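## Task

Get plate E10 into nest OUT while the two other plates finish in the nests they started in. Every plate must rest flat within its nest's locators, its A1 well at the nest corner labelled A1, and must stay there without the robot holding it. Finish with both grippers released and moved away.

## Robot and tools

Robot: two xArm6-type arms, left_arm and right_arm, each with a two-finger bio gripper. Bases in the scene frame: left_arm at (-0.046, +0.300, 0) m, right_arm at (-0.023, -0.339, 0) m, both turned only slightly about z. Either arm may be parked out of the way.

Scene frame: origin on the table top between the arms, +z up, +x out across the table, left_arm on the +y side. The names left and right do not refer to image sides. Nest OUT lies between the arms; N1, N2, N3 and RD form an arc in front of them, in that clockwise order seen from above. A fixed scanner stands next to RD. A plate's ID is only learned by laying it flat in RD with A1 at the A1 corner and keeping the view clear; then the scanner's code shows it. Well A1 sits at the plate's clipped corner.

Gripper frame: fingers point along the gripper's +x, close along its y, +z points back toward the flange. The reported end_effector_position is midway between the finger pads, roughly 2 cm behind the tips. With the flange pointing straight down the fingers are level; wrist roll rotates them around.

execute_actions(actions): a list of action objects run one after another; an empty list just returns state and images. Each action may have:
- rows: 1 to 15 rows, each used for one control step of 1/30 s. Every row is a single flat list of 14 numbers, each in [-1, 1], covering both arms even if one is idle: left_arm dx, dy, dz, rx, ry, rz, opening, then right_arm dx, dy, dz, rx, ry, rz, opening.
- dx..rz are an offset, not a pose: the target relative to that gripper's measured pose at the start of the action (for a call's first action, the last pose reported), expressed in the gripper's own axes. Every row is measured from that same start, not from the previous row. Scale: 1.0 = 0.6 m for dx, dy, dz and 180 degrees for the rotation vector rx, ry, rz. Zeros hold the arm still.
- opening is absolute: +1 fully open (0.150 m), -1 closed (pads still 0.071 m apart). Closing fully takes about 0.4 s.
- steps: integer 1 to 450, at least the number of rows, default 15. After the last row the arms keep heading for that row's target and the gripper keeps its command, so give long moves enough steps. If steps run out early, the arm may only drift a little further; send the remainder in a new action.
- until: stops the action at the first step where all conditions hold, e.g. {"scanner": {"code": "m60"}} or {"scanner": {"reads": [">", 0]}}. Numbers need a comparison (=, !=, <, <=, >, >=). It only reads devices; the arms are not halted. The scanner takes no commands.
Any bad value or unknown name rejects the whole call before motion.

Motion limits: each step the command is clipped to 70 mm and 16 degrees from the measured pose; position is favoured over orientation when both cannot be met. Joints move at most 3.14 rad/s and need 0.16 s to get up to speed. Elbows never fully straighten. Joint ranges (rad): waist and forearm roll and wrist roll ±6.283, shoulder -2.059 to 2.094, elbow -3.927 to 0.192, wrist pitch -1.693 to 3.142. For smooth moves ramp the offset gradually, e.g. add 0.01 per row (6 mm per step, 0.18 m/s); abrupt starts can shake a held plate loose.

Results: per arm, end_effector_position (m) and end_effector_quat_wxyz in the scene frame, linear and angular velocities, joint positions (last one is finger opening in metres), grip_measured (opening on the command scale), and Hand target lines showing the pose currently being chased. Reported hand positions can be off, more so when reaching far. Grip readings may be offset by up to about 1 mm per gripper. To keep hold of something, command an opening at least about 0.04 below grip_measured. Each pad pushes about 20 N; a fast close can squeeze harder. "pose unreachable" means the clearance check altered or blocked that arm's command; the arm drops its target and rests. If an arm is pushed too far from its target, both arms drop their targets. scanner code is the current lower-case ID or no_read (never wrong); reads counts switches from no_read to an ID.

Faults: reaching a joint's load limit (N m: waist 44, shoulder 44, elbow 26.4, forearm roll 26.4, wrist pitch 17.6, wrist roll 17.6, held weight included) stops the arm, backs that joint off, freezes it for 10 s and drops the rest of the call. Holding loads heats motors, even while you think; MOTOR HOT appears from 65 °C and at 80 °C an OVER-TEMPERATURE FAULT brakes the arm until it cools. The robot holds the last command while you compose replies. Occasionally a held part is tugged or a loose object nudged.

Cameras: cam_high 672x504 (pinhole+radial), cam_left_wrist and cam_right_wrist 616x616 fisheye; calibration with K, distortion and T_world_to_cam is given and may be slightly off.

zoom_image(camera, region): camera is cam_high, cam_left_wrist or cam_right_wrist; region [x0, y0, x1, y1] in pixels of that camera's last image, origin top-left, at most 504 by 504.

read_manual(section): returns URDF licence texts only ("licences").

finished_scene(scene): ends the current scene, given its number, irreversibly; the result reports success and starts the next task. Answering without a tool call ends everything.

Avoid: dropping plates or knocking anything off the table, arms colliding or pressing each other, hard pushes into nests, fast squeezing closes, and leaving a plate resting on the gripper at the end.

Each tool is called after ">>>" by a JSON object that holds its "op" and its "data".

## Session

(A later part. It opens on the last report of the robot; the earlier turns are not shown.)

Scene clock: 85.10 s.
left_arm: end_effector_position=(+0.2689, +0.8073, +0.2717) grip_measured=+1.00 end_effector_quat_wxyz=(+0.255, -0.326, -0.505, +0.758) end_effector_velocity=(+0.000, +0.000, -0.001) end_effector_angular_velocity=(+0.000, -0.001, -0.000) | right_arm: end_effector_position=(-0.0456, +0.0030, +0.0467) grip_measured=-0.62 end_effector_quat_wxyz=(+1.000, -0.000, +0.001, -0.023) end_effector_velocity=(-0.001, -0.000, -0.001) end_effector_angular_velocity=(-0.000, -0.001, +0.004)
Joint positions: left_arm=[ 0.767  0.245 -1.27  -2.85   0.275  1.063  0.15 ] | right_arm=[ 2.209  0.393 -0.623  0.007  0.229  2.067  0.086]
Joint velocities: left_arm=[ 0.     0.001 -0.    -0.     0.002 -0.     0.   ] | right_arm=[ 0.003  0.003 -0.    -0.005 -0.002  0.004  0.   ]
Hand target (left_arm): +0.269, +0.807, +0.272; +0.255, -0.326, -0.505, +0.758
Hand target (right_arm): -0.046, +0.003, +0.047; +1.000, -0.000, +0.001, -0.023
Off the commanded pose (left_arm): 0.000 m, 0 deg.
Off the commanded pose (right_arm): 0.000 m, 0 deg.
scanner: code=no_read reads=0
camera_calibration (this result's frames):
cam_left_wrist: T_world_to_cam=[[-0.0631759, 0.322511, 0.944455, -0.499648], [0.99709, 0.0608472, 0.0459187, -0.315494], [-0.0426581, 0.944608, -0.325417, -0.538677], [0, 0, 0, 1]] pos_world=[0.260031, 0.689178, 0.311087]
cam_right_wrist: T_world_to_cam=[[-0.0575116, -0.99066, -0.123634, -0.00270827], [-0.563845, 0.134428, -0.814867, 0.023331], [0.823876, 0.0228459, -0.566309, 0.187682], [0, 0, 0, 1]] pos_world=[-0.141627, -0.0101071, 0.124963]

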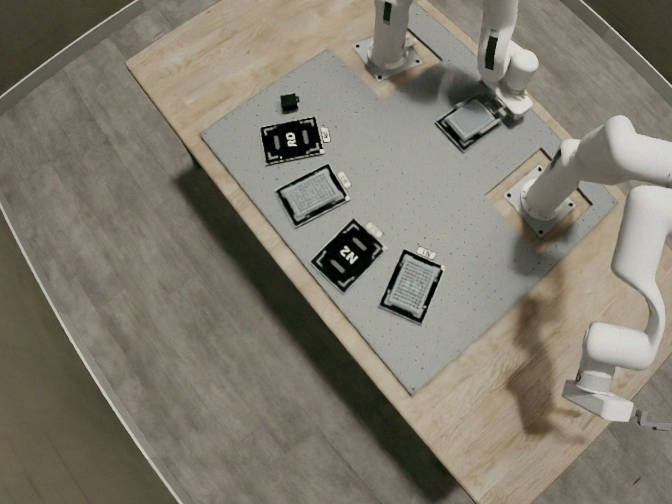

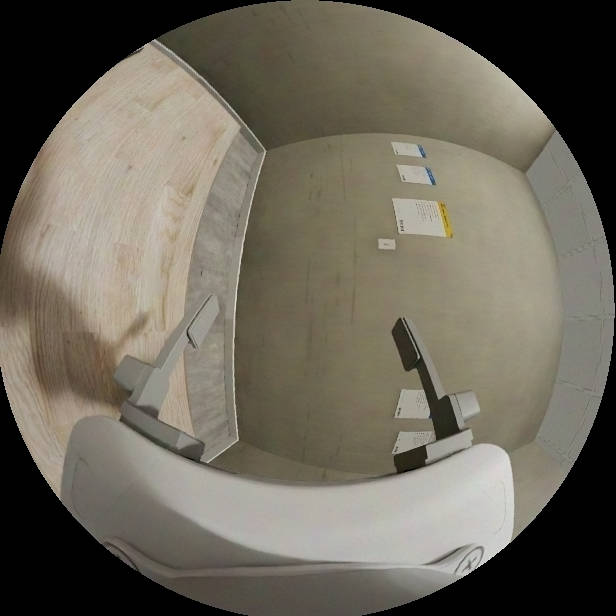

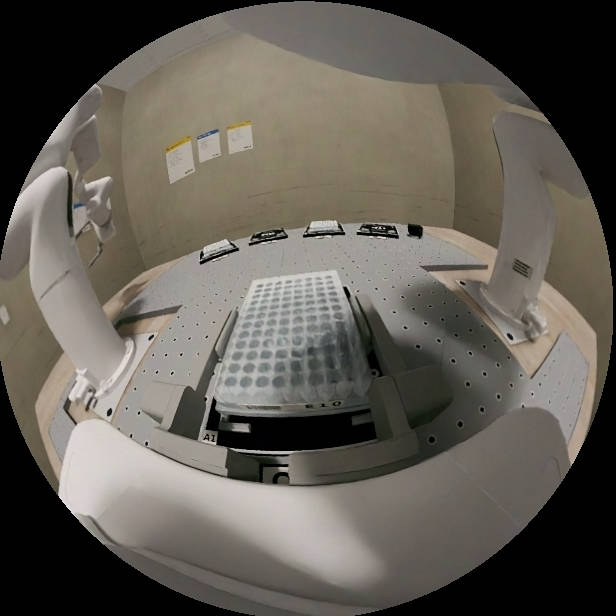

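>>> {"op": "execute_actions", "data": {"actions": [{"rows":[[0,0,0,0,0,0,1,0,0,0,0,0,0.004,-0.8],[0,0,0,0,0,0,1,-0.001,0.001,0,0,0,0.009,-0.8],[0,0,0,0,0,0,1,-0.001,0.001,0,0,0,0.013,-0.8]],"steps":14}]}}

>>> {"op": "zoom_image", "data": {"camera": "cam_right_wrist", "region": [180, 270, 420, 490]}}

Scene clock: 89.97 s.
left_arm: end_effector_position=(+0.2689, +0.8073, +0.2717) grip_measured=+1.00 end_effector_quat_wxyz=(+0.255, -0.326, -0.505, +0.758) end_effector_velocity=(+0.000, -0.000, +0.001) end_effector_angular_velocity=(+0.001, -0.001, -0.000) | right_arm: end_effector_position=(-0.0462, +0.0036, +0.0468) grip_measured=-0.62 end_effector_quat_wxyz=(+1.000, -0.000, +0.001, -0.003) end_effector_velocity=(+0.001, -0.001, -0.000) end_effector_angular_velocity=(-0.003, -0.001, +0.003)
Joint positions: left_arm=[ 0.767  0.245 -1.27  -2.85   0.275  1.063  0.15 ] | right_arm=[ 2.217  0.385 -0.607  0.007  0.221  2.034  0.086]
Joint velocities: left_arm=[-0.    -0.001 -0.     0.    -0.    -0.     0.   ] | right_arm=[ 0.001 -0.     0.003  0.003  0.001 -0.005 -0.   ]
Hand target (left_arm): +0.269, +0.807, +0.272; +0.255, -0.326, -0.505, +0.758
Hand target (right_arm): -0.046, +0.004, +0.047; +1.000, -0.000, +0.001, -0.003
Off the commanded pose (left_arm): 0.000 m, 0 deg.
Off the commanded pose (right_arm): 0.000 m, 0 deg.
scanner: code=no_read reads=0
camera_calibration (this result's frames):
cam_left_wrist: T_world_to_cam=[[-0.0631759, 0.322511, 0.944455, -0.499648], [0.99709, 0.0608471, 0.0459187, -0.315494], [-0.0426581, 0.944608, -0.325417, -0.538678], [0, 0, 0, 1]] pos_world=[0.260031, 0.689178, 0.311087]
cam_right_wrist: T_world_to_cam=[[-0.0173295, -0.992158, -0.123784, -0.000226713], [-0.568845, 0.111597, -0.814839, 0.0227712], [0.822262, 0.0562931, -0.566317, 0.187971], [0, 0, 0, 1]] pos_world=[-0.141612, -0.0133476, 0.124978]

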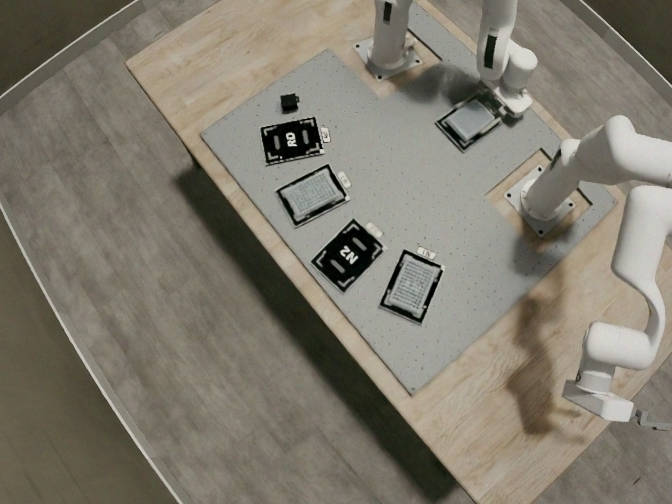

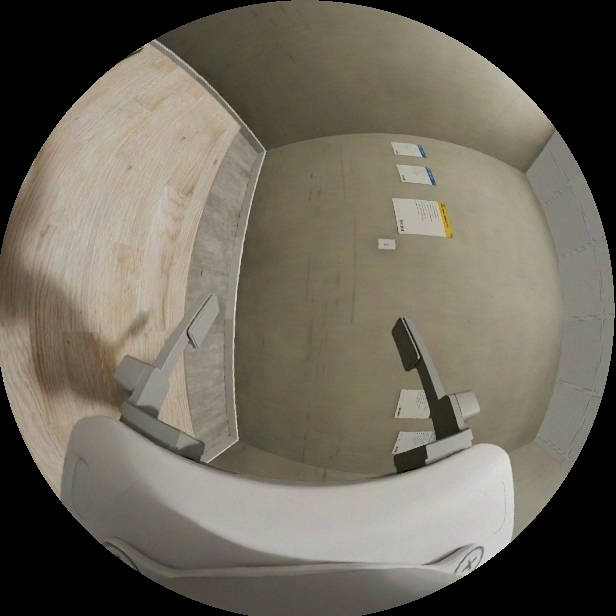

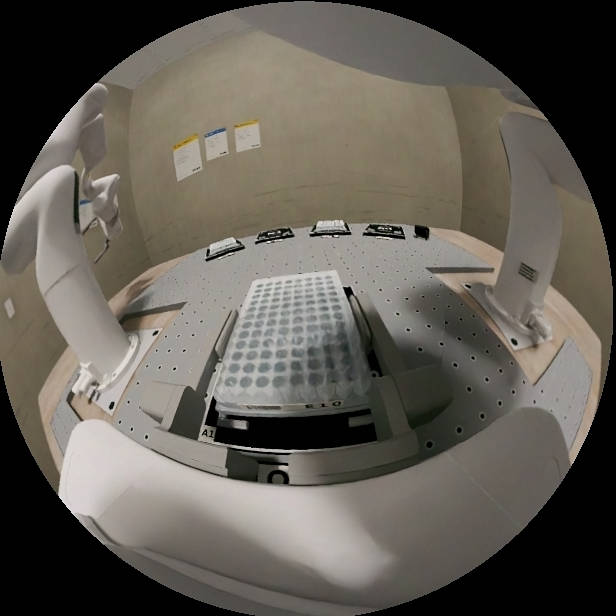

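Region (180, 270, 420, 490) of cam_right_wrist's 616x616 image, scaled by 2.100, with more detail than that image has; it fills the top 462 rows of this view, and the rest is white.

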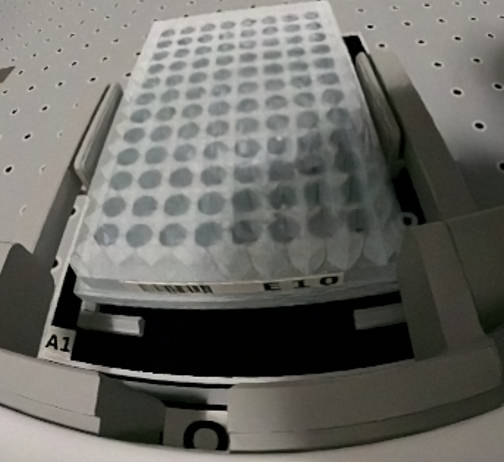

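Good. Pitch to level the plate and lower.

>>> {"op": "execute_actions", "data": {"actions": [{"rows":[[0,0,0,0,0,0,1,0,0,0,0,0.004,0,-0.8],[0,0,0,0,0,0,1,0,0,0,0,0.009,0,-0.8],[0,0,0,0,0,0,1,0,0,-0.002,0,0.013,0,-0.8],[0,0,0,0,0,0,1,0,0,-0.005,0,0.013,0,-0.8],[0,0,0,0,0,0,1,0,0,-0.008,0,0.013,0,-0.8],[0,0,0,0,0,0,1,0,0,-0.011,0,0.013,0,-0.8],[0,0,0,0,0,0,1,0,0,-0.014,0,0.013,0,-0.8],[0,0,0,0,0,0,1,0,0,-0.017,0,0.013,0,-0.8]],"steps":20}]}}

>>> {"op": "zoom_image", "data": {"camera": "cam_right_wrist", "region": [180, 250, 420, 470]}}

>>> {"op": "zoom_image", "data": {"camera": "cam_high", "region": [420, 80, 520, 170]}}

Scene clock: 96.30 s.
left_arm: end_effector_position=(+0.2689, +0.8073, +0.2717) grip_measured=+1.00 end_effector_quat_wxyz=(+0.255, -0.326, -0.505, +0.758) end_effector_velocity=(+0.000, -0.000, -0.001) end_effector_angular_velocity=(-0.002, +0.001, -0.000) | right_arm: end_effector_position=(-0.0461, +0.0032, +0.0365) grip_measured=-0.62 end_effector_quat_wxyz=(+1.000, -0.000, +0.021, -0.003) end_effector_velocity=(-0.000, +0.000, -0.001) end_effector_angular_velocity=(-0.001, +0.004, +0.002)
Joint positions: left_arm=[ 0.767  0.245 -1.27  -2.85   0.275  1.063  0.15 ] | right_arm=[ 2.241  0.402 -0.606  0.2    0.189  1.869  0.086]
Joint velocities: left_arm=[-0.001  0.001  0.    -0.    -0.001 -0.     0.   ] | right_arm=[ 0.003  0.    -0.001  0.021 -0.    -0.02   0.   ]
Hand target (left_arm): +0.269, +0.807, +0.272; +0.255, -0.326, -0.505, +0.758
Hand target (right_arm): -0.046, +0.004, +0.037; +1.000, -0.000, +0.021, -0.003
Off the commanded pose (left_arm): 0.000 m, 0 deg.
Off the commanded pose (right_arm): 0.000 m, 0 deg.
scanner: code=no_read reads=0
camera_calibration (this result's frames):
cam_left_wrist: T_world_to_cam=[[-0.0631756, 0.322511, 0.944455, -0.499648], [0.99709, 0.060847, 0.0459185, -0.315494], [-0.0426581, 0.944608, -0.325416, -0.538678], [0, 0, 0, 1]] pos_world=[0.260031, 0.689178, 0.311087]
cam_right_wrist: T_world_to_cam=[[-0.0233397, -0.992204, -0.122423, -0.00228243], [-0.60096, 0.111786, -0.791424, 0.0121558], [0.798939, 0.0550997, -0.598883, 0.182258], [0, 0, 0, 1]] pos_world=[-0.138361, -0.0136659, 0.118492]

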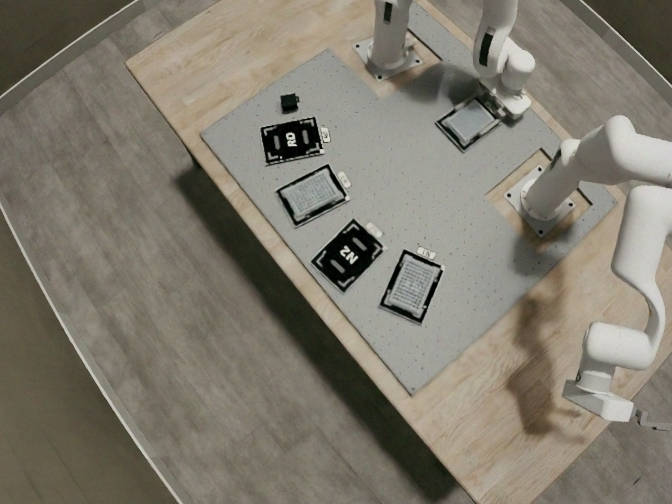

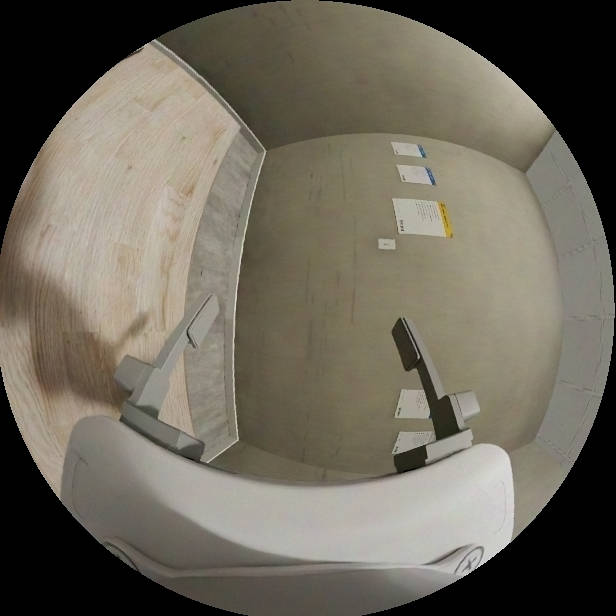

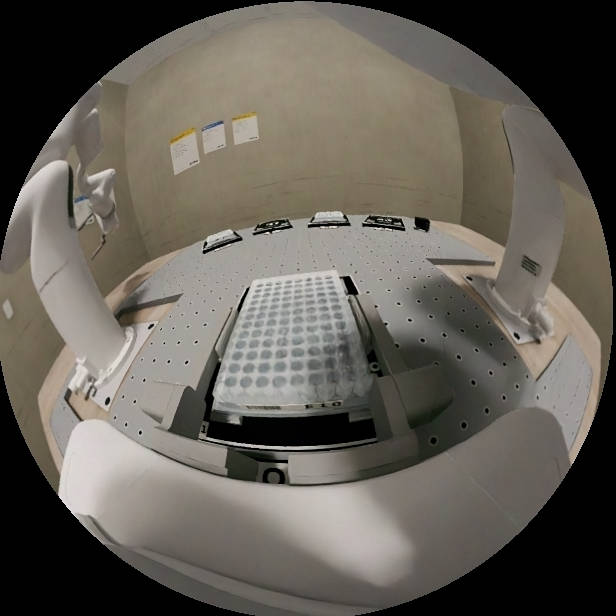

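Region (180, 250, 420, 470) of cam_right_wrist's 616x616 image, scaled by 2.100, with more detail than that image has; it fills the top 462 rows of this view, and the rest is white.

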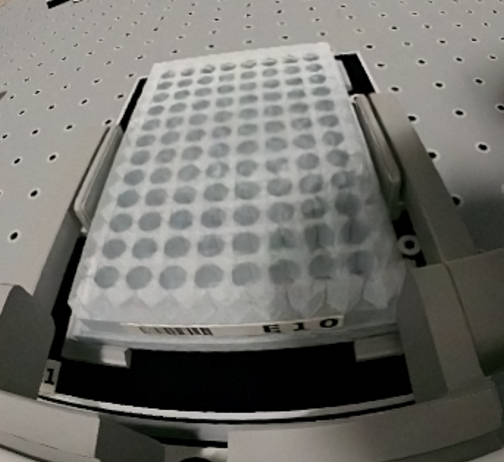

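Region (420, 80, 520, 170) of cam_high's 672x504 image, scaled by 5.040, with more detail than that image has; it fills the top 454 rows of this view, and the rest is white.

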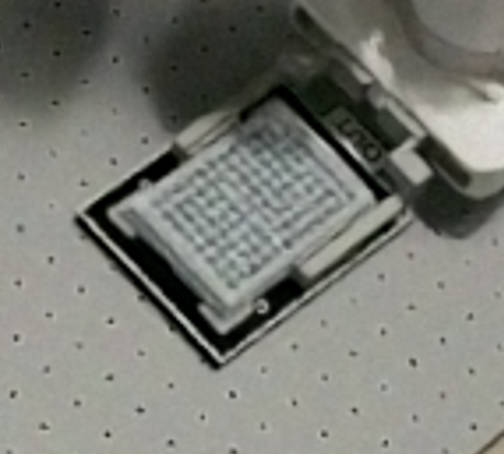

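>>> {"op": "execute_actions", "data": {"actions": [{"rows":[[0,0,0,0,0,0,1,0,-0.0012,0,0,0,0,-0.8],[0,0,0,0,0,0,1,0,-0.0012,0,0,0,0,-0.8],[0,0,0,0,0,0,1,0,-0.0012,0,0,0,0,-0.8],[0,0,0,0,0,0,1,0,-0.0012,-0.0015,0,0,0,-0.8],[0,0,0,0,0,0,1,0,-0.0012,-0.0015,0,0,0,-0.8],[0,0,0,0,0,0,1,0,-0.0012,-0.0015,0,0,0,-0.8],[0,0,0,0,0,0,1,0,-0.0012,-0.0015,0,0,0,-0.8],[0,0,0,0,0,0,1,0,-0.0012,-0.0015,0,0,0,-0.7],[0,0,0,0,0,0,1,0,-0.0012,-0.0015,0,0,0,-0.62],[0,0,0,0,0,0,1,0,-0.0012,-0.0015,0,0,0,-0.58],[0,0,0,0,0,0,1,0,-0.0012,-0.0015,0,0,0,-0.5],[0,0,0,0,0,0,1,0,-0.0012,-0.0015,0,0,0,-0.3]],"steps":20},{"rows":[[0,0,0,0,0,0,1,0,0,0.01,0,0,0,-0.3],[0,0,0,0,0,0,1,0,0,0.03,0,0,0,-0.2],[0,0,0,0,0,0,1,0,0,0.06,0,0,0,0],[0,0,0,0,0,0,1,0,0,0.1,0,0,0,0],[0,0,0,0,0,0,1,-0.02,0,0.14,0,0,0,0],[0,0,0,0,0,0,1,-0.03,0,0.18,0,0,0,0]],"steps":22}]}}

>>> {"op": "zoom_image", "data": {"camera": "cam_right_wrist", "region": [230, 320, 400, 480]}}

>>> {"op": "zoom_image", "data": {"camera": "cam_high", "region": [420, 80, 520, 170]}}

Scene clock: 105.50 s.
left_arm: end_effector_position=(+0.2689, +0.8073, +0.2717) grip_measured=+1.00 end_effector_quat_wxyz=(+0.255, -0.326, -0.505, +0.758) end_effector_velocity=(+0.000, -0.001, -0.001) end_effector_angular_velocity=(-0.002, +0.002, -0.001) | right_arm: end_effector_position=(-0.0596, +0.0031, +0.1441) grip_measured=+0.00 end_effector_quat_wxyz=(+1.000, +0.000, +0.021, -0.003) end_effector_velocity=(-0.003, +0.002, +0.006) end_effector_angular_velocity=(+0.007, +0.002, +0.001)
Joint positions: left_arm=[ 0.767  0.245 -1.27  -2.85   0.275  1.063  0.15 ] | right_arm=[ 2.246  0.048 -0.591  0.073  0.524  2.007  0.111]
Joint velocities: left_arm=[-0.001  0.001  0.001 -0.    -0.001  0.     0.   ] | right_arm=[ 0.004 -0.012 -0.007 -0.004  0.012  0.007  0.   ]
Hand target (left_arm): +0.269, +0.807, +0.272; +0.255, -0.326, -0.505, +0.758
Hand target (right_arm): -0.060, +0.004, +0.145; +1.000, +0.001, +0.021, -0.003
Off the commanded pose (left_arm): 0.000 m, 0 deg.
Off the commanded pose (right_arm): 0.001 m, 0 deg.
scanner: code=no_read reads=0
camera_calibration (this result's frames):
cam_left_wrist: T_world_to_cam=[[-0.0631755, 0.322511, 0.944455, -0.499648], [0.99709, 0.060847, 0.0459185, -0.315494], [-0.042658, 0.944608, -0.325416, -0.538678], [0, 0, 0, 1]] pos_world=[0.260031, 0.689178, 0.311087]
cam_right_wrist: T_world_to_cam=[[-0.0220912, -0.992102, -0.123473, 0.010795], [-0.600948, 0.111878, -0.791419, 0.0892002], [0.798983, 0.0567175, -0.598673, 0.257444], [0, 0, 0, 1]] pos_world=[-0.15185, -0.0138714, 0.226052]

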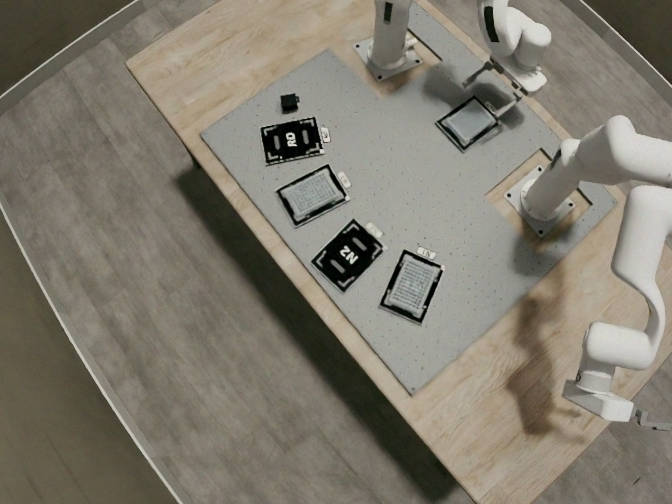

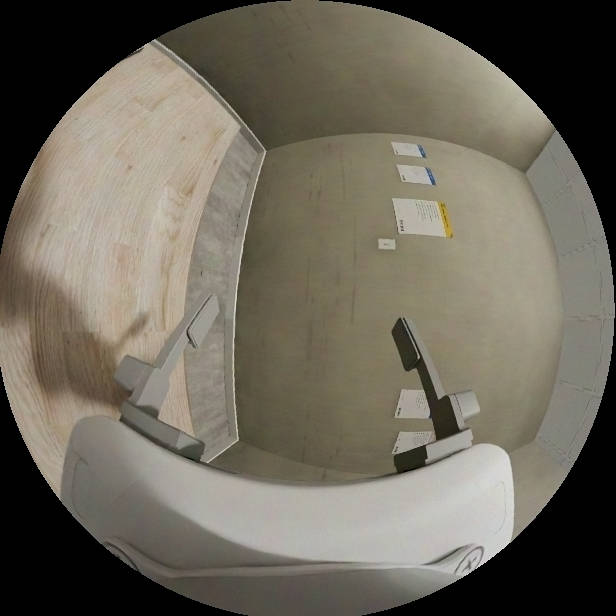

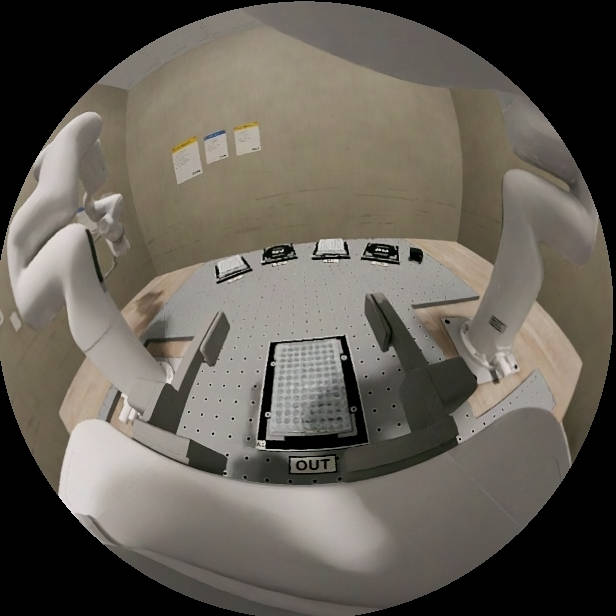

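Region (230, 320, 400, 480) of cam_right_wrist's 616x616 image, scaled by 2.965, with more detail than that image has; it fills the top 474 rows of this view, and the rest is white.

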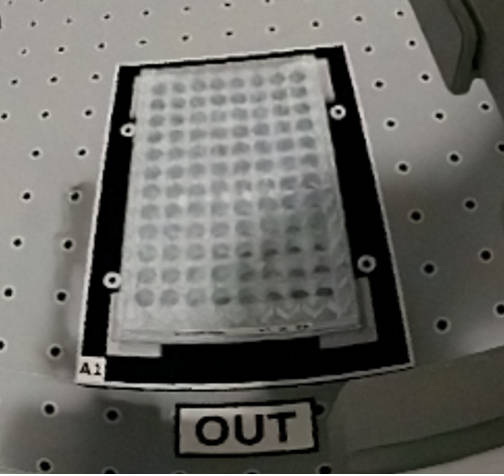

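Region (420, 80, 520, 170) of cam_high's 672x504 image, scaled by 5.040, with more detail than that image has; it fills the top 454 rows of this view, and the rest is white.

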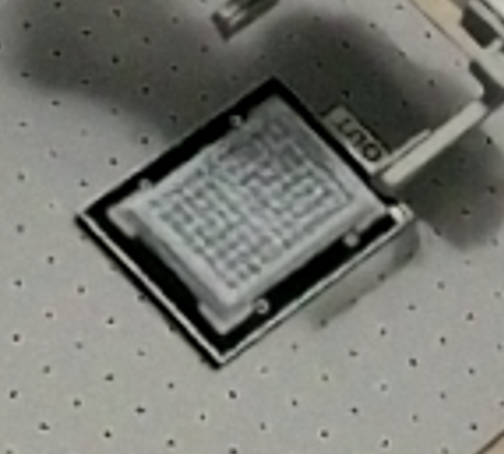

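>>> {"op": "finished_scene", "data": {"scene": 2}}

The scene is finished: the task was done.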